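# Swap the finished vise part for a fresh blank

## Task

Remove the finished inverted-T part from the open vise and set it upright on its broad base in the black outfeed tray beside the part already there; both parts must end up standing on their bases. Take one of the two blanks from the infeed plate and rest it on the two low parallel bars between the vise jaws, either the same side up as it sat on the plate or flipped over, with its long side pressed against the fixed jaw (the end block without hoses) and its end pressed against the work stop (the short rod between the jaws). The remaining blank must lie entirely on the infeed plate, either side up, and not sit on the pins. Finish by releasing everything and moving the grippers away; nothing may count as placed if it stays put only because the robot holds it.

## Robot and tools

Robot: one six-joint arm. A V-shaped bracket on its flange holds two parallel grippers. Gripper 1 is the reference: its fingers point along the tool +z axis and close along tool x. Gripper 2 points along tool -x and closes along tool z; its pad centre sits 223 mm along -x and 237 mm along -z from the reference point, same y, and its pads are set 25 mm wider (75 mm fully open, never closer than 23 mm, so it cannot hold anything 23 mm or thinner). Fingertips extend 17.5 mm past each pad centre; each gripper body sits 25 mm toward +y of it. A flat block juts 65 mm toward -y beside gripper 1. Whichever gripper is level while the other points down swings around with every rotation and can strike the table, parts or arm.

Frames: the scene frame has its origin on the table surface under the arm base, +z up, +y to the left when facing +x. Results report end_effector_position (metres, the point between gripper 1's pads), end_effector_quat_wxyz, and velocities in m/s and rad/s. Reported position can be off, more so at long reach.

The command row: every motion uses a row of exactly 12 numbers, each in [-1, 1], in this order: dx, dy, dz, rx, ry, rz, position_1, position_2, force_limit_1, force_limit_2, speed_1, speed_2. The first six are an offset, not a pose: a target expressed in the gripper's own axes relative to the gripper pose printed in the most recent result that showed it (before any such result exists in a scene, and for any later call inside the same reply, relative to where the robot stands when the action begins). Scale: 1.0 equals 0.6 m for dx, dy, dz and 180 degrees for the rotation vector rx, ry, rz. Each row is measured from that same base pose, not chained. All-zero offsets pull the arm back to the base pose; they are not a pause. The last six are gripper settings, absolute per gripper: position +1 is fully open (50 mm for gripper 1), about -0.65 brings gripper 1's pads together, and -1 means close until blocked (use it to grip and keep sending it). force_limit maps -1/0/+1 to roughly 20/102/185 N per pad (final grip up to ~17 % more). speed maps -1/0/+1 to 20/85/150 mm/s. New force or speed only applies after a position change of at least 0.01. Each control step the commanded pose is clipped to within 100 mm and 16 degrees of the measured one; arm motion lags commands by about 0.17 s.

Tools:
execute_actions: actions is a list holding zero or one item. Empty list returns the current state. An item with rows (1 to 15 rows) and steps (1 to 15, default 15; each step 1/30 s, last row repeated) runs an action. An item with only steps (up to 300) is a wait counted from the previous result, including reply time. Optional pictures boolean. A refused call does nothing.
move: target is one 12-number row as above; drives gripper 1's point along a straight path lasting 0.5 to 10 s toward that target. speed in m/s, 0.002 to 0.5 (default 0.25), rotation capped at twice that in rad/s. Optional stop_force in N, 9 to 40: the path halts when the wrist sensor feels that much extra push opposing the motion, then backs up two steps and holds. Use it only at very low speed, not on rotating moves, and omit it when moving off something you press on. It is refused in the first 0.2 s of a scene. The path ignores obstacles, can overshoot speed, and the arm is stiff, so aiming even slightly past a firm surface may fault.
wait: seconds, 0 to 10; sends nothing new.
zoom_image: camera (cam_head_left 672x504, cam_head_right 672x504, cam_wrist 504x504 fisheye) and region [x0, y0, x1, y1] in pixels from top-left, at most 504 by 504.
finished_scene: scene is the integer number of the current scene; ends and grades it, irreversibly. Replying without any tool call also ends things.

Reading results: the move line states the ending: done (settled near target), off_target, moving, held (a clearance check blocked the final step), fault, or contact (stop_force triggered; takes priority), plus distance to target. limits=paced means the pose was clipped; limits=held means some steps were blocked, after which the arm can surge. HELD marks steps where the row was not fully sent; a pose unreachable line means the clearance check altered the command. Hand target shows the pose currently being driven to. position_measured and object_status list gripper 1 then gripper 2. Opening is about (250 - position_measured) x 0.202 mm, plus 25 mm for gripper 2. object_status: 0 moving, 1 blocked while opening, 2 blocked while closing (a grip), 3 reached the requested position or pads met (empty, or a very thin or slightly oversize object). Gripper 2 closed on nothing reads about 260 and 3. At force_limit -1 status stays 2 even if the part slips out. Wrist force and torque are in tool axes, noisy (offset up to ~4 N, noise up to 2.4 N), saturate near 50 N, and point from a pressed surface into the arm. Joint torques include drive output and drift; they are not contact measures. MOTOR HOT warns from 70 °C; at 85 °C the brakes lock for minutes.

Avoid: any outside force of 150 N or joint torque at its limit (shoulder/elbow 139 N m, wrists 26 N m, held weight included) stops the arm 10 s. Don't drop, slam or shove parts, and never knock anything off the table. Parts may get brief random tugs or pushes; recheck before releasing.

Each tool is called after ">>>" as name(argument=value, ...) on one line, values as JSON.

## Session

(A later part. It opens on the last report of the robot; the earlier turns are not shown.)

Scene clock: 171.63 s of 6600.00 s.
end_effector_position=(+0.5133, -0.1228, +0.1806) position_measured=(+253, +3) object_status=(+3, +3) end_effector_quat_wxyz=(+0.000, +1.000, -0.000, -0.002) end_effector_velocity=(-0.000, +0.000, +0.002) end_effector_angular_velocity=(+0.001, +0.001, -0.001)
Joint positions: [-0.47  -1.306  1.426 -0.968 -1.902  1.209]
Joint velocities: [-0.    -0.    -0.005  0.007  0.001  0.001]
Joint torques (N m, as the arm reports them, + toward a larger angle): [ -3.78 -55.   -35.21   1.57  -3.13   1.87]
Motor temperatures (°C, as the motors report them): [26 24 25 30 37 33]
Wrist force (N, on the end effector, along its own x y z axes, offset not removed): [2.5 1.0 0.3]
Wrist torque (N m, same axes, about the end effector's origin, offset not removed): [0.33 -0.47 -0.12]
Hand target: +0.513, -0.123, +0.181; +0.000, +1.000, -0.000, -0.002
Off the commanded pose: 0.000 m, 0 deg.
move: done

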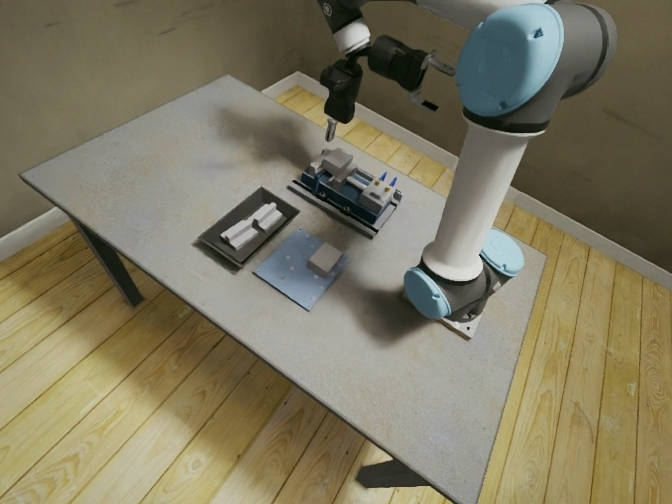

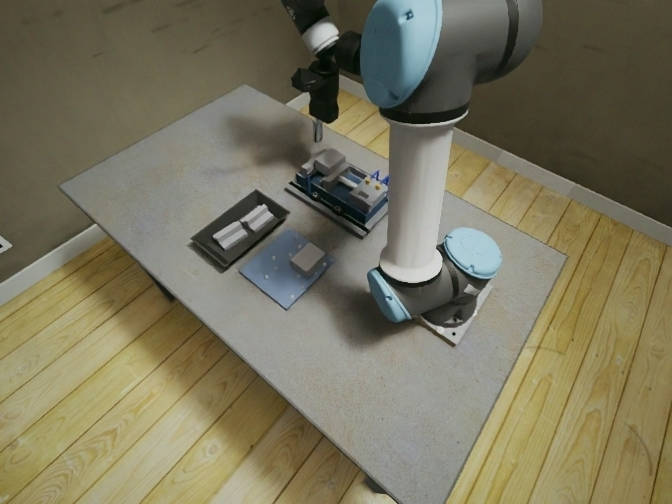

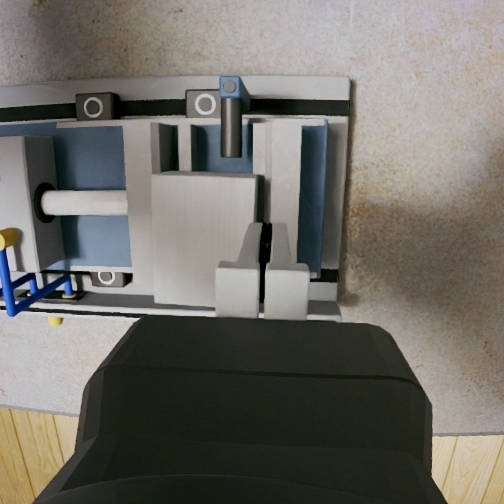

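>>> move(target=[-0.062,0.085,0.02,0,0,0,-1,1,0,0,0,0], speed=0.1)

>>> move(target=[0,0,0.08,0,0,0,-1,1,0,0,0,0], speed=0.03, stop_force=12)

>>> move(target=[0,-0.06,0,0,0,0,-1,1,0,0,0,0], speed=0.005, stop_force=12)

>>> move(target=[0,0.01,-0.07,0,0,0,-1,1,0,0,0,0], speed=0.05)

>>> move(target=[-0.08,-0.08,0,0,0,0,-1,1,0,0,0,0], speed=0.1)

>>> move(target=[0,0,0.07,0,0,0,-1,1,0,0,0,0], speed=0.03, stop_force=12)

>>> move(target=[0.05,0,0,0,0,0,-1,1,0,0,0,0], speed=0.005, stop_force=12)

>>> move(target=[-0.01,0,-0.12,0,0,0,-1,1,0,0,0,0], speed=0.05)

>>> move(target=[0.08,0.04,0,0,0,0,-1,1,0,0,0,0])

Scene clock: 184.03 s of 6600.00 s.
end_effector_position=(+0.4760, -0.1735, +0.1688) position_measured=(+253, +3) object_status=(+3, +3) end_effector_quat_wxyz=(+0.000, +1.000, -0.000, -0.002) end_effector_velocity=(-0.001, -0.003, +0.001) end_effector_angular_velocity=(-0.002, -0.002, -0.000)
Joint positions: [-0.58  -1.354  1.524 -1.05  -1.974  1.119]
Joint velocities: [-0.005 -0.002  0.001 -0.003 -0.004 -0.004]
Joint torques (N m, as the arm reports them, + toward a larger angle): [ -8.19 -55.9  -21.61  -1.89  -3.27  -1.86]
Motor temperatures (°C, as the motors report them): [26 24 25 30 37 33]
Wrist force (N, on the end effector, along its own x y z axes, offset not removed): [2.0 1.2 -0.4]
Wrist torque (N m, same axes, about the end effector's origin, offset not removed): [0.24 -0.33 -0.03]
Hand target: +0.476, -0.174, +0.169; +0.000, +1.000, -0.000, -0.002
Off the commanded pose: 0.000 m, 0 deg.
After step 90, 8.23 s passed at rest.
move: done

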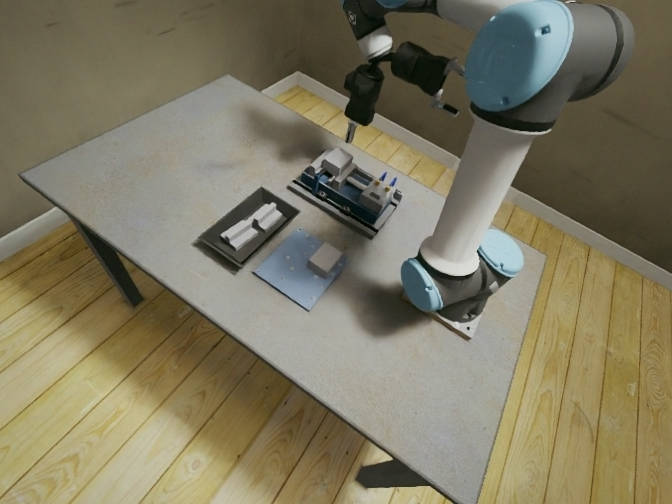

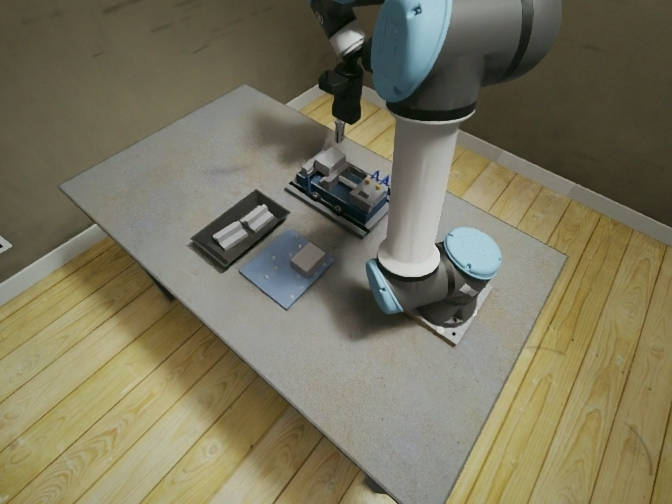

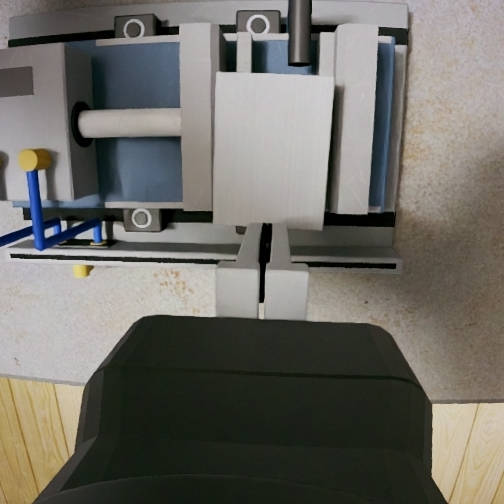

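Scene clock: 195.50 s of 6600.00 s.
end_effector_position=(+0.4762, -0.1737, +0.1339) position_measured=(+253, +3) object_status=(+3, +3) end_effector_quat_wxyz=(+0.001, +1.000, +0.000, -0.002) end_effector_velocity=(+0.001, +0.001, +0.001) end_effector_angular_velocity=(+0.000, -0.003, -0.000)
Joint positions: [-0.58  -1.337  1.595 -1.139 -1.974  1.119]
Joint velocities: [ 0.001 -0.    -0.001 -0.001  0.002 -0.   ]
Joint torques (N m, as the arm reports them, + toward a larger angle): [ -0.45 -39.87 -26.19  -0.51  -1.23  -0.03]
Motor temperatures (°C, as the motors report them): [26 24 25 30 37 33]
Wrist force (N, on the end effector, along its own x y z axes, offset not removed): [-2.5 -2.9 -30.0]
Wrist torque (N m, same axes, about the end effector's origin, offset not removed): [0.45 -0.37 -0.14]
Hand target: +0.476, -0.174, +0.134; +0.001, +1.000, +0.000, -0.002
Off the commanded pose: 0.013 m, 0 deg.
FORCE FAULT: contact force on the arm reached its limit, and the arm stopped for 10 seconds. The contact can be on any part of the arm, not only on its tool. The arm's remaining commands of this call were not run. The arm holds still and accepts commands again. Move the arm away from the contact; if what it grips holds it there, let go first. Pushing or pulling that hard again can fault the arm again.
move: fault (stop_force had ended the path)

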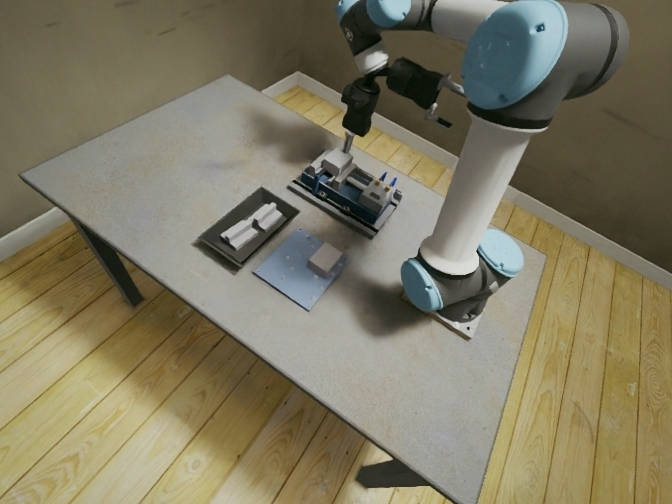

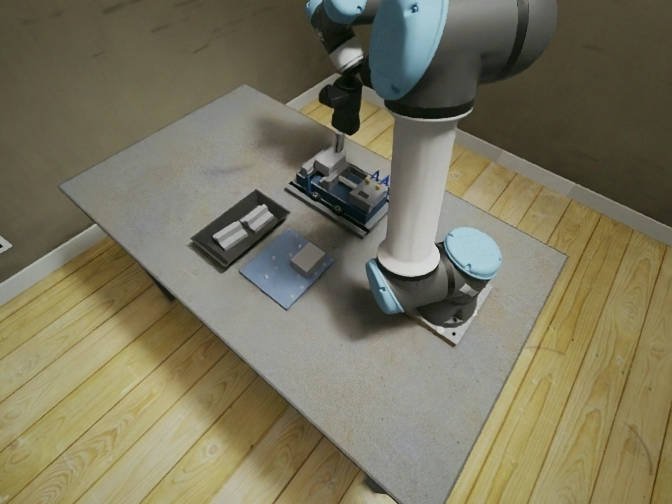

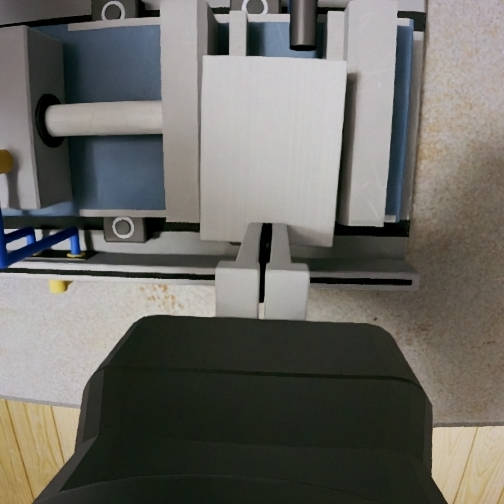

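not run: a fault stop came before this call.

not run: a fault stop came before this call.

not run: a fault stop came before this call.

not run: a fault stop came before this call.

not run: a fault stop came before this call.

not run: a fault stop came before this call.

not run: a fault stop came before this call.

>>> move(target=[0,0.04,-0.008,0,0,0,-1,1,0,0,0,0], speed=0.03)

>>> move(target=[0,0,0.03,0,0,0,-1,1,0,0,0,0], speed=0.006, stop_force=12)

>>> move(target=[0,-0.07,0,0,0,0,-1,1,0,0,0,0], speed=0.005, stop_force=12)

>>> move(target=[0,0.01,-0.05,0,0,0,-1,1,0,0,0,0], speed=0.05)

>>> move(target=[-0.085,-0.09,0,0,0,0,-1,1,0,0,0,0], speed=0.1)

>>> move(target=[0,0,0.05,0,0,0,-1,1,0,0,0,0], speed=0.006, stop_force=12)

>>> move(target=[0.06,0,0,0,0,0,-1,1,0,0,0,0], speed=0.005, stop_force=12)

>>> move(target=[-0.01,0,-0.12,0,0,0,-1,1,0,0,0,0], speed=0.05)

>>> move(target=[0.08,0.08,0,0,0,0,-1,1,0,0,0,0])

Scene clock: 208.83 s of 6600.00 s.
end_effector_position=(+0.4761, -0.1975, +0.1387) position_measured=(+253, +3) object_status=(+3, +3) end_effector_quat_wxyz=(+0.001, +1.000, -0.000, -0.002) end_effector_velocity=(-0.001, -0.002, +0.000) end_effector_angular_velocity=(+0.003, +0.001, -0.002)
Joint positions: [-0.615 -1.32   1.564 -1.137 -1.996  1.09 ]
Joint velocities: [-0.005  0.001 -0.002  0.002 -0.    -0.003]
Joint torques (N m, as the arm reports them, + toward a larger angle): [ -7.16 -26.63 -34.61   1.04  -3.4   -1.79]
Motor temperatures (°C, as the motors report them): [26 24 25 30 37 33]
Wrist force (N, on the end effector, along its own x y z axes, offset not removed): [2.1 0.5 1.3]
Wrist torque (N m, same axes, about the end effector's origin, offset not removed): [0.23 -0.38 -0.12]
Hand target: +0.476, -0.198, +0.139; +0.001, +1.000, -0.000, -0.002
Off the commanded pose: 0.000 m, 0 deg.
After step 90, 9.17 s passed at rest.
move: done

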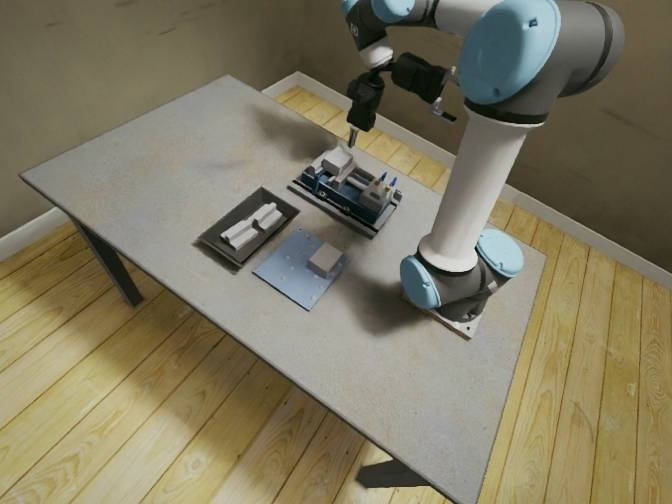

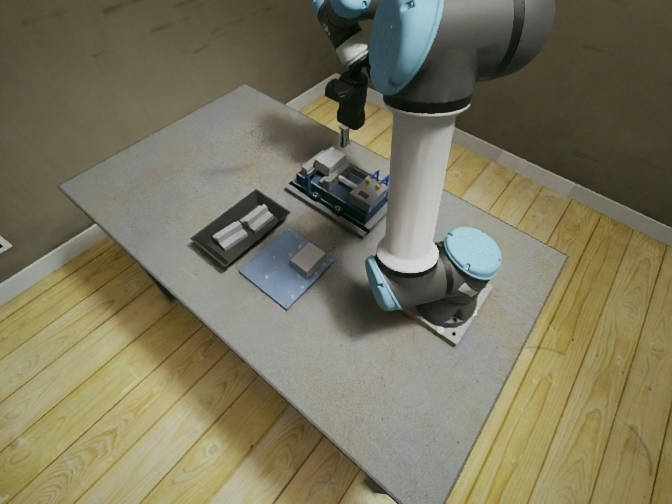

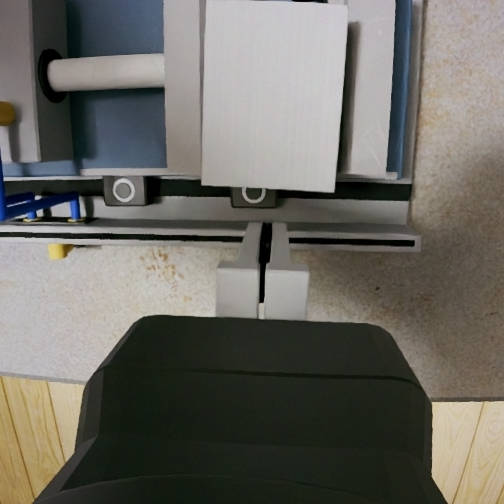

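Scene clock: 212.07 s of 6600.00 s.
end_effector_position=(+0.4761, -0.1975, +0.1209) position_measured=(+253, +3) object_status=(+3, +3) end_effector_quat_wxyz=(+0.001, +1.000, -0.000, -0.002) end_effector_velocity=(+0.000, +0.000, -0.002) end_effector_angular_velocity=(-0.000, -0.001, +0.001)
Joint positions: [-0.614 -1.309  1.596 -1.181 -1.996  1.09 ]
Joint velocities: [ 0.001  0.001  0.003 -0.005  0.    -0.001]
Joint torques (N m, as the arm reports them, + toward a larger angle): [  7.01 -27.62 -18.93  -2.06   0.61   1.81]
Motor temperatures (°C, as the motors report them): [26 24 25 30 37 33]
Wrist force (N, on the end effector, along its own x y z axes, offset not removed): [2.5 2.6 0.4]
Wrist torque (N m, same axes, about the end effector's origin, offset not removed): [0.68 -0.49 -0.08]
Hand target: +0.476, -0.198, +0.121; +0.001, +1.000, -0.000, -0.002
Off the commanded pose: 0.000 m, 0 deg.
move: done

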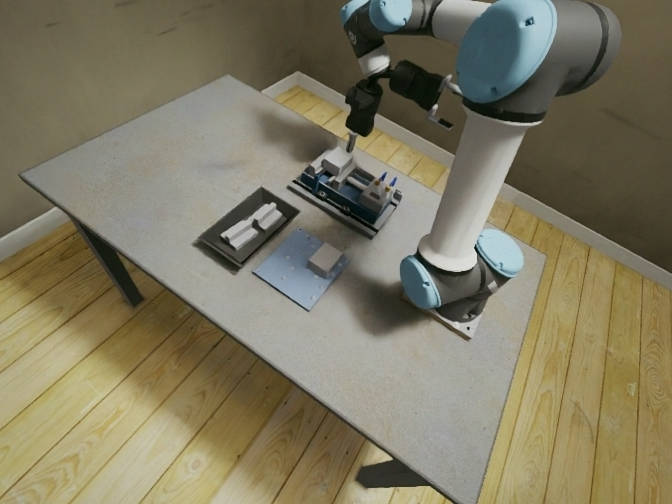

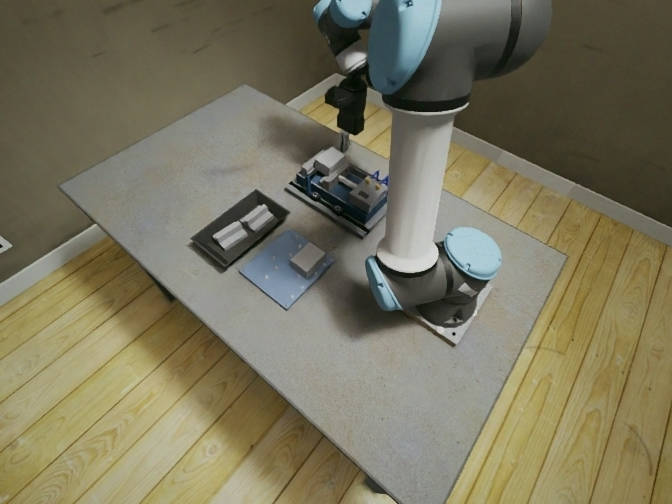

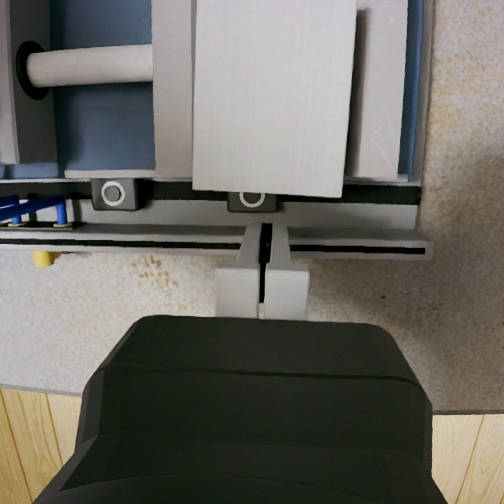

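Scene clock: 217.53 s of 6600.00 s.
end_effector_position=(+0.4761, -0.1722, +0.1209) position_measured=(+253, +3) object_status=(+3, +3) end_effector_quat_wxyz=(+0.001, +1.000, -0.000, -0.002) end_effector_velocity=(-0.001, -0.001, +0.000) end_effector_angular_velocity=(+0.003, +0.000, -0.001)
Joint positions: [-0.577 -1.33   1.62  -1.171 -1.972  1.122]
Joint velocities: [-0.004  0.    -0.     0.    -0.    -0.005]
Joint torques (N m, as the arm reports them, + toward a larger angle): [  3.08 -29.64 -26.41   3.92   4.09  -4.82]
Motor temperatures (°C, as the motors report them): [26 24 25 30 37 33]
Wrist force (N, on the end effector, along its own x y z axes, offset not removed): [1.0 20.6 -4.0]
Wrist torque (N m, same axes, about the end effector's origin, offset not removed): [0.41 -0.44 -0.10]
Hand target: +0.476, -0.173, +0.121; +0.001, +1.000, -0.000, -0.002
Off the commanded pose: 0.017 m, 0 deg.
move: contact

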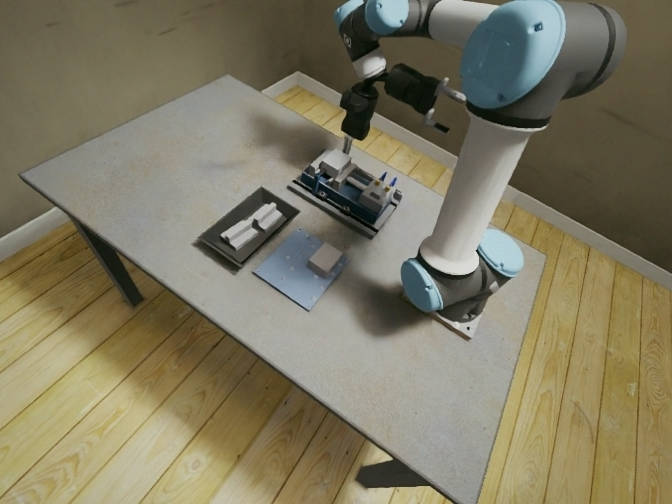

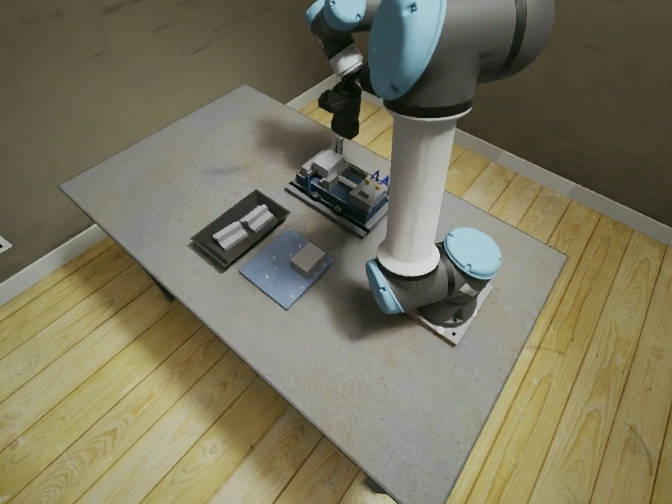

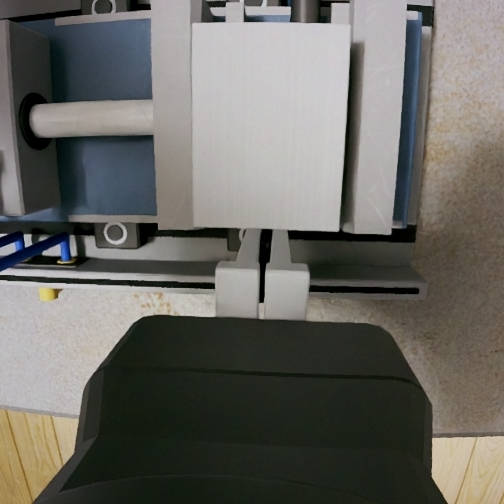

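Scene clock: 218.57 s of 6600.00 s.
end_effector_position=(+0.4762, -0.1781, +0.1507) position_measured=(+253, +3) object_status=(+3, +3) end_effector_quat_wxyz=(+0.001, +1.000, -0.000, -0.002) end_effector_velocity=(-0.000, +0.000, +0.001) end_effector_angular_velocity=(+0.001, +0.001, -0.000)
Joint positions: [-0.586 -1.343  1.559 -1.1   -1.978  1.114]
Joint velocities: [-0.    -0.    -0.003  0.005  0.     0.   ]
Joint torques (N m, as the arm reports them, + toward a larger angle): [ -6.34 -54.87 -37.33   1.26  -3.68  -1.93]
Motor temperatures (°C, as the motors report them): [26 24 25 30 37 33]
Wrist force (N, on the end effector, along its own x y z axes, offset not removed): [2.5 0.9 0.6]
Wrist torque (N m, same axes, about the end effector's origin, offset not removed): [0.33 -0.35 -0.11]
Hand target: +0.476, -0.178, +0.151; +0.001, +1.000, -0.000, -0.002
Off the commanded pose: 0.000 m, 0 deg.
move: done

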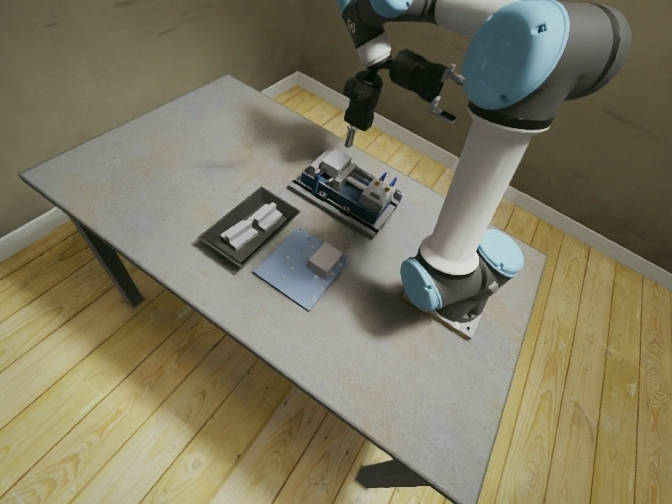

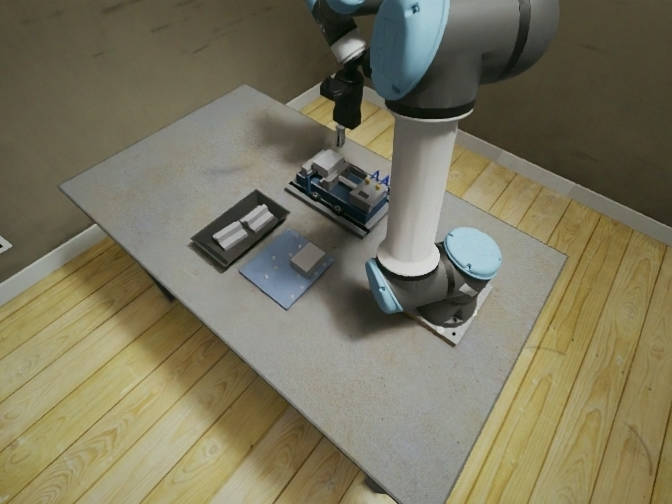

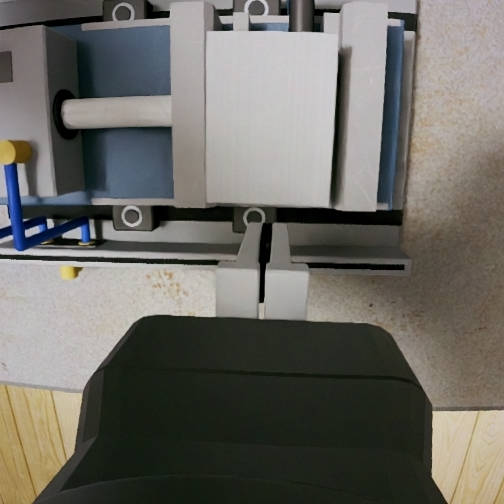

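Scene clock: 219.83 s of 6600.00 s.
end_effector_position=(+0.4254, -0.1242, +0.1506) position_measured=(+253, +3) object_status=(+3, +3) end_effector_quat_wxyz=(+0.001, +1.000, -0.000, -0.002) end_effector_velocity=(-0.001, +0.001, +0.000) end_effector_angular_velocity=(+0.000, -0.002, -0.002)
Joint positions: [-0.554 -1.498  1.738 -1.113 -1.958  1.141]
Joint velocities: [-0.001 -0.005  0.005 -0.002  0.002 -0.   ]
Joint torques (N m, as the arm reports them, + toward a larger angle): [  6.28 -45.02 -19.25  -2.02   0.85   1.99]
Motor temperatures (°C, as the motors report them): [26 24 25 30 37 33]
Wrist force (N, on the end effector, along its own x y z axes, offset not removed): [2.2 0.0 0.9]
Wrist torque (N m, same axes, about the end effector's origin, offset not removed): [0.02 -0.33 -0.10]
Hand target: +0.425, -0.124, +0.151; +0.001, +1.000, -0.000, -0.002
Off the commanded pose: 0.000 m, 0 deg.
move: done

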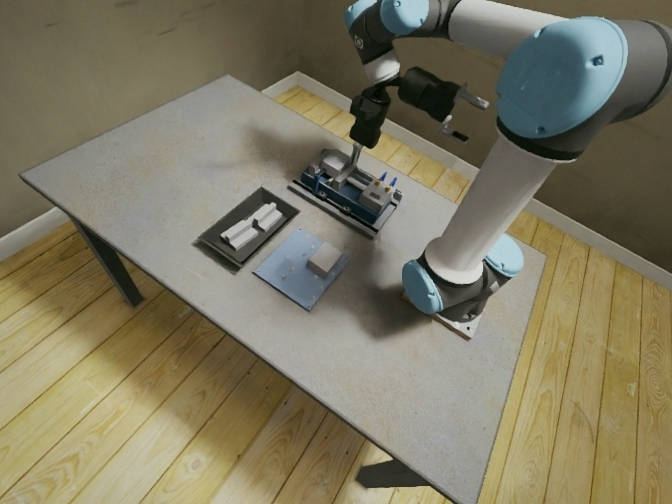

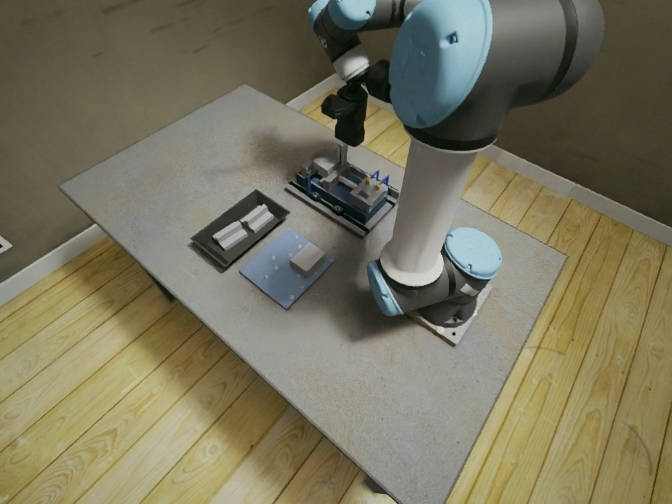

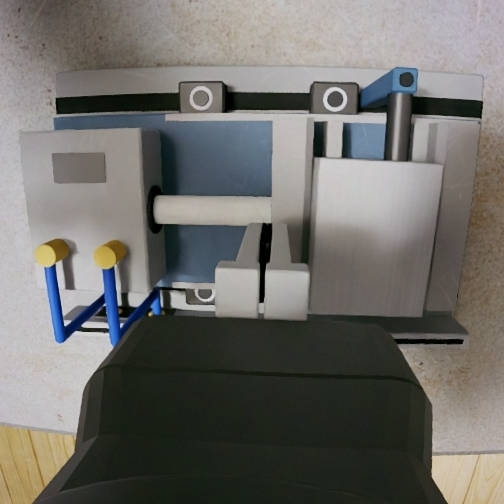

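Scene clock: 225.07 s of 6600.00 s.
end_effector_position=(+0.4254, -0.1242, +0.1208) position_measured=(+253, +3) object_status=(+3, +3) end_effector_quat_wxyz=(+0.001, +1.000, -0.000, -0.002) end_effector_velocity=(-0.000, +0.001, -0.002) end_effector_angular_velocity=(+0.002, +0.001, -0.001)
Joint positions: [-0.554 -1.478  1.795 -1.19  -1.957  1.141]
Joint velocities: [ 0.001  0.001  0.004 -0.003  0.002  0.   ]
Joint torques (N m, as the arm reports them, + toward a larger angle): [  7.36 -17.77 -20.33  -1.89   0.81   1.93]
Motor temperatures (°C, as the motors report them): [26 24 25 30 37 33]
Wrist force (N, on the end effector, along its own x y z axes, offset not removed): [2.5 0.7 -0.1]
Wrist torque (N m, same axes, about the end effector's origin, offset not removed): [0.16 -0.45 -0.10]
Hand target: +0.425, -0.124, +0.121; +0.001, +1.000, -0.000, -0.002
Off the commanded pose: 0.000 m, 0 deg.
move: done

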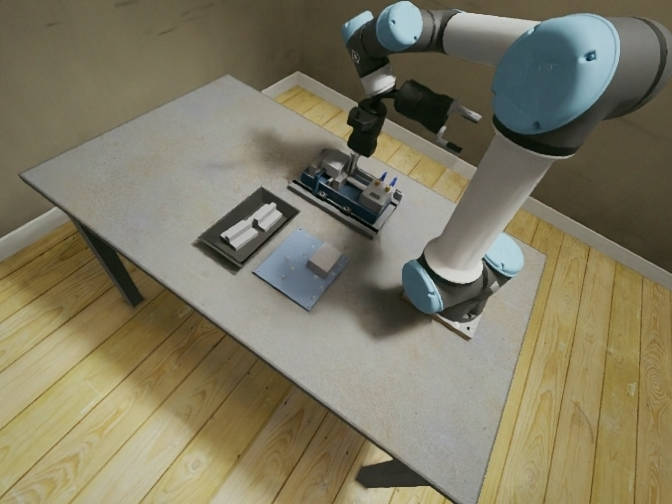

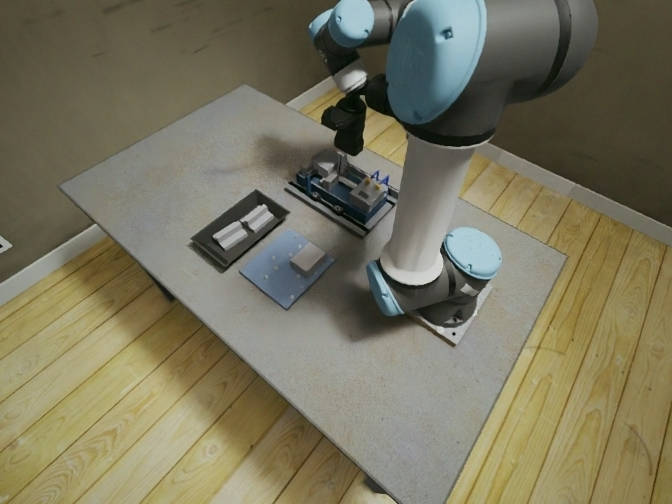

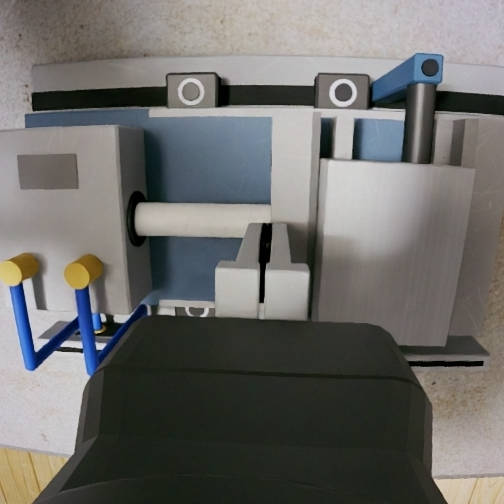

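Scene clock: 229.57 s of 6600.00 s.
end_effector_position=(+0.4458, -0.1243, +0.1207) position_measured=(+253, +3) object_status=(+3, +3) end_effector_quat_wxyz=(+0.001, +1.000, -0.000, -0.002) end_effector_velocity=(+0.000, -0.000, +0.001) end_effector_angular_velocity=(-0.002, -0.005, -0.002)
Joint positions: [-0.532 -1.431  1.74  -1.176 -1.943  1.159]
Joint velocities: [-0.001 -0.005  0.004 -0.005  0.001  0.   ]
Joint torques (N m, as the arm reports them, + toward a larger angle): [ -3.89 -47.65 -23.54  -8.92   4.04  -0.86]
Motor temperatures (°C, as the motors report them): [26 24 25 30 37 33]
Wrist force (N, on the end effector, along its own x y z axes, offset not removed): [-21.5 3.3 -6.8]
Wrist torque (N m, same axes, about the end effector's origin, offset not removed): [0.27 -0.45 -0.29]
Hand target: +0.446, -0.124, +0.121; +0.001, +1.000, -0.000, -0.002
Off the commanded pose: 0.016 m, 0 deg.
move: contact

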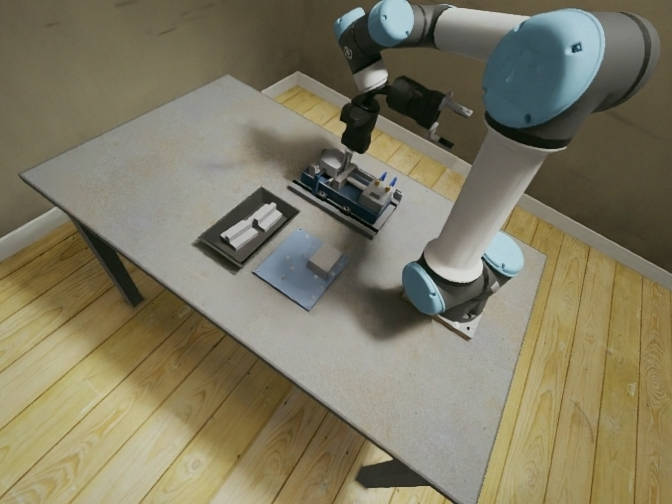

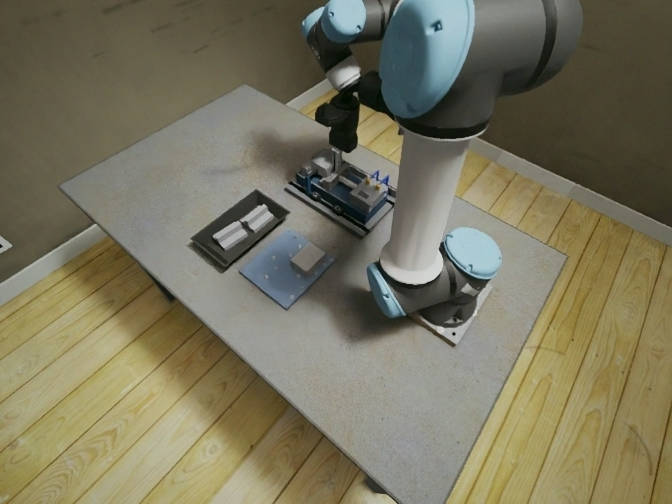

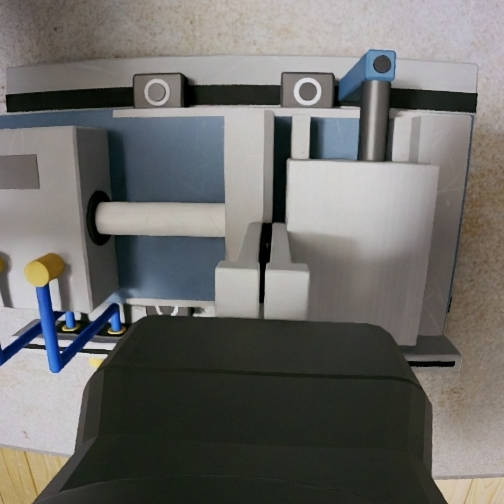

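Scene clock: 231.43 s of 6600.00 s.
end_effector_position=(+0.4400, -0.1241, +0.1925) position_measured=(+253, +3) object_status=(+3, +3) end_effector_quat_wxyz=(+0.001, +1.000, -0.000, -0.002) end_effector_velocity=(-0.001, +0.001, +0.001) end_effector_angular_velocity=(+0.002, +0.002, +0.000)
Joint positions: [-0.539 -1.482  1.611 -0.997 -1.948  1.154]
Joint velocities: [ 0.001 -0.001 -0.003  0.006  0.001 -0.   ]
Joint torques (N m, as the arm reports them, + toward a larger angle): [ -7.28 -48.42 -36.05   1.22  -3.26  -1.79]
Motor temperatures (°C, as the motors report them): [26 24 25 30 37 33]
Wrist force (N, on the end effector, along its own x y z axes, offset not removed): [2.6 0.2 0.4]
Wrist torque (N m, same axes, about the end effector's origin, offset not removed): [0.18 -0.53 -0.11]
Hand target: +0.440, -0.124, +0.193; +0.001, +1.000, -0.000, -0.002
Off the commanded pose: 0.000 m, 0 deg.
move: done

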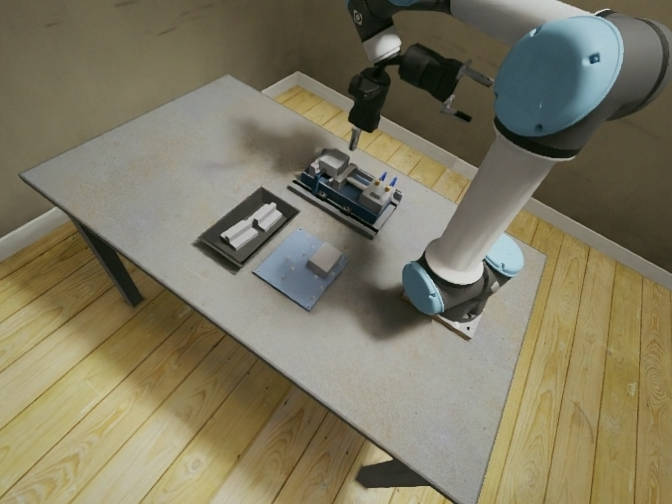

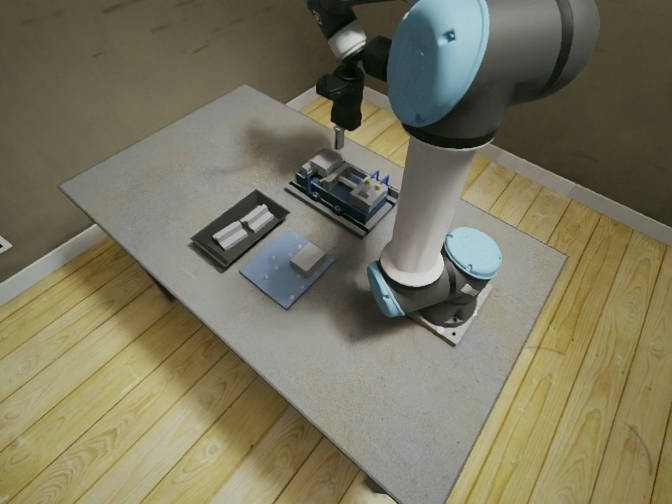

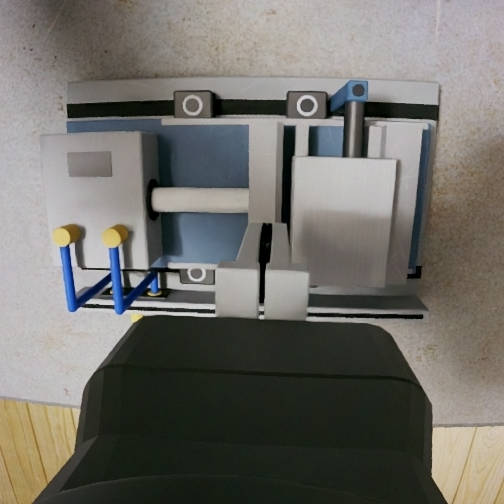

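Scene clock: 232.43 s of 6600.00 s.
end_effector_position=(+0.4878, -0.1720, +0.1925) position_measured=(+253, +3) object_status=(+3, +3) end_effector_quat_wxyz=(+0.001, +1.000, -0.000, -0.002) end_effector_velocity=(+0.001, -0.002, +0.000) end_effector_angular_velocity=(+0.000, +0.002, -0.002)
Joint positions: [-0.566 -1.338  1.442 -0.982 -1.966  1.131]
Joint velocities: [-0.002  0.006 -0.008  0.004 -0.001  0.   ]
Joint torques (N m, as the arm reports them, + toward a larger angle): [ -7.67 -27.38 -34.8    1.42  -3.44  -2.02]
Motor temperatures (°C, as the motors report them): [26 24 25 30 37 33]
Wrist force (N, on the end effector, along its own x y z axes, offset not removed): [1.1 2.1 2.0]
Wrist torque (N m, same axes, about the end effector's origin, offset not removed): [0.57 -0.15 -0.13]
Hand target: +0.488, -0.172, +0.192; +0.001, +1.000, -0.000, -0.002
Off the commanded pose: 0.000 m, 0 deg.
move: done

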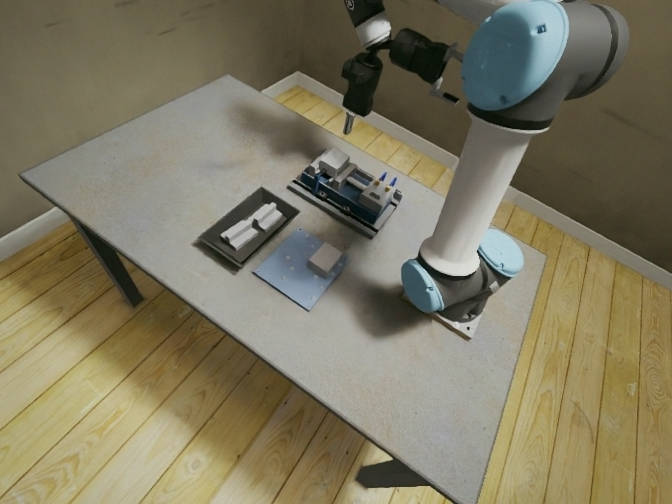

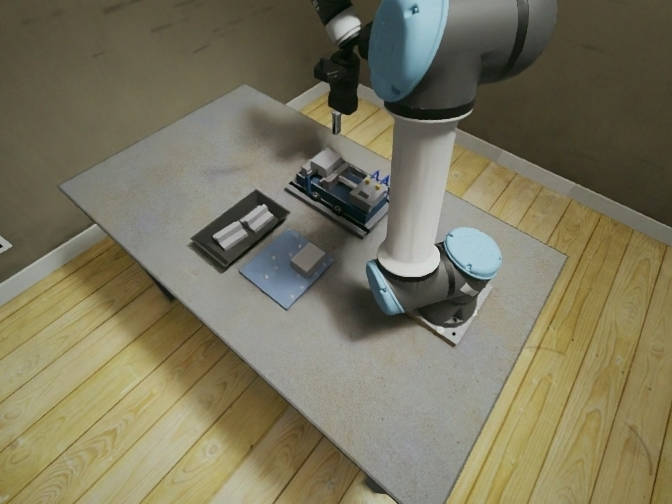

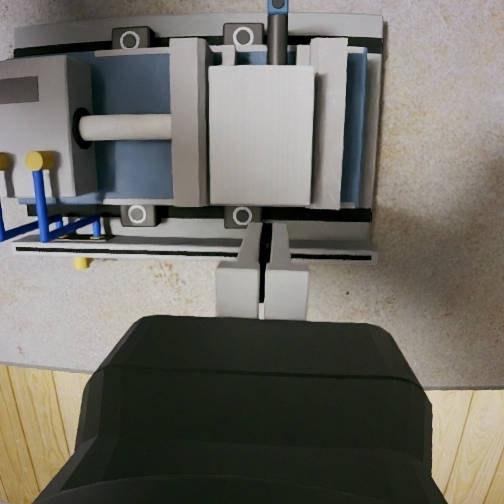

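>>> finished_scene(scene=1)

The scene is finished: the task was done.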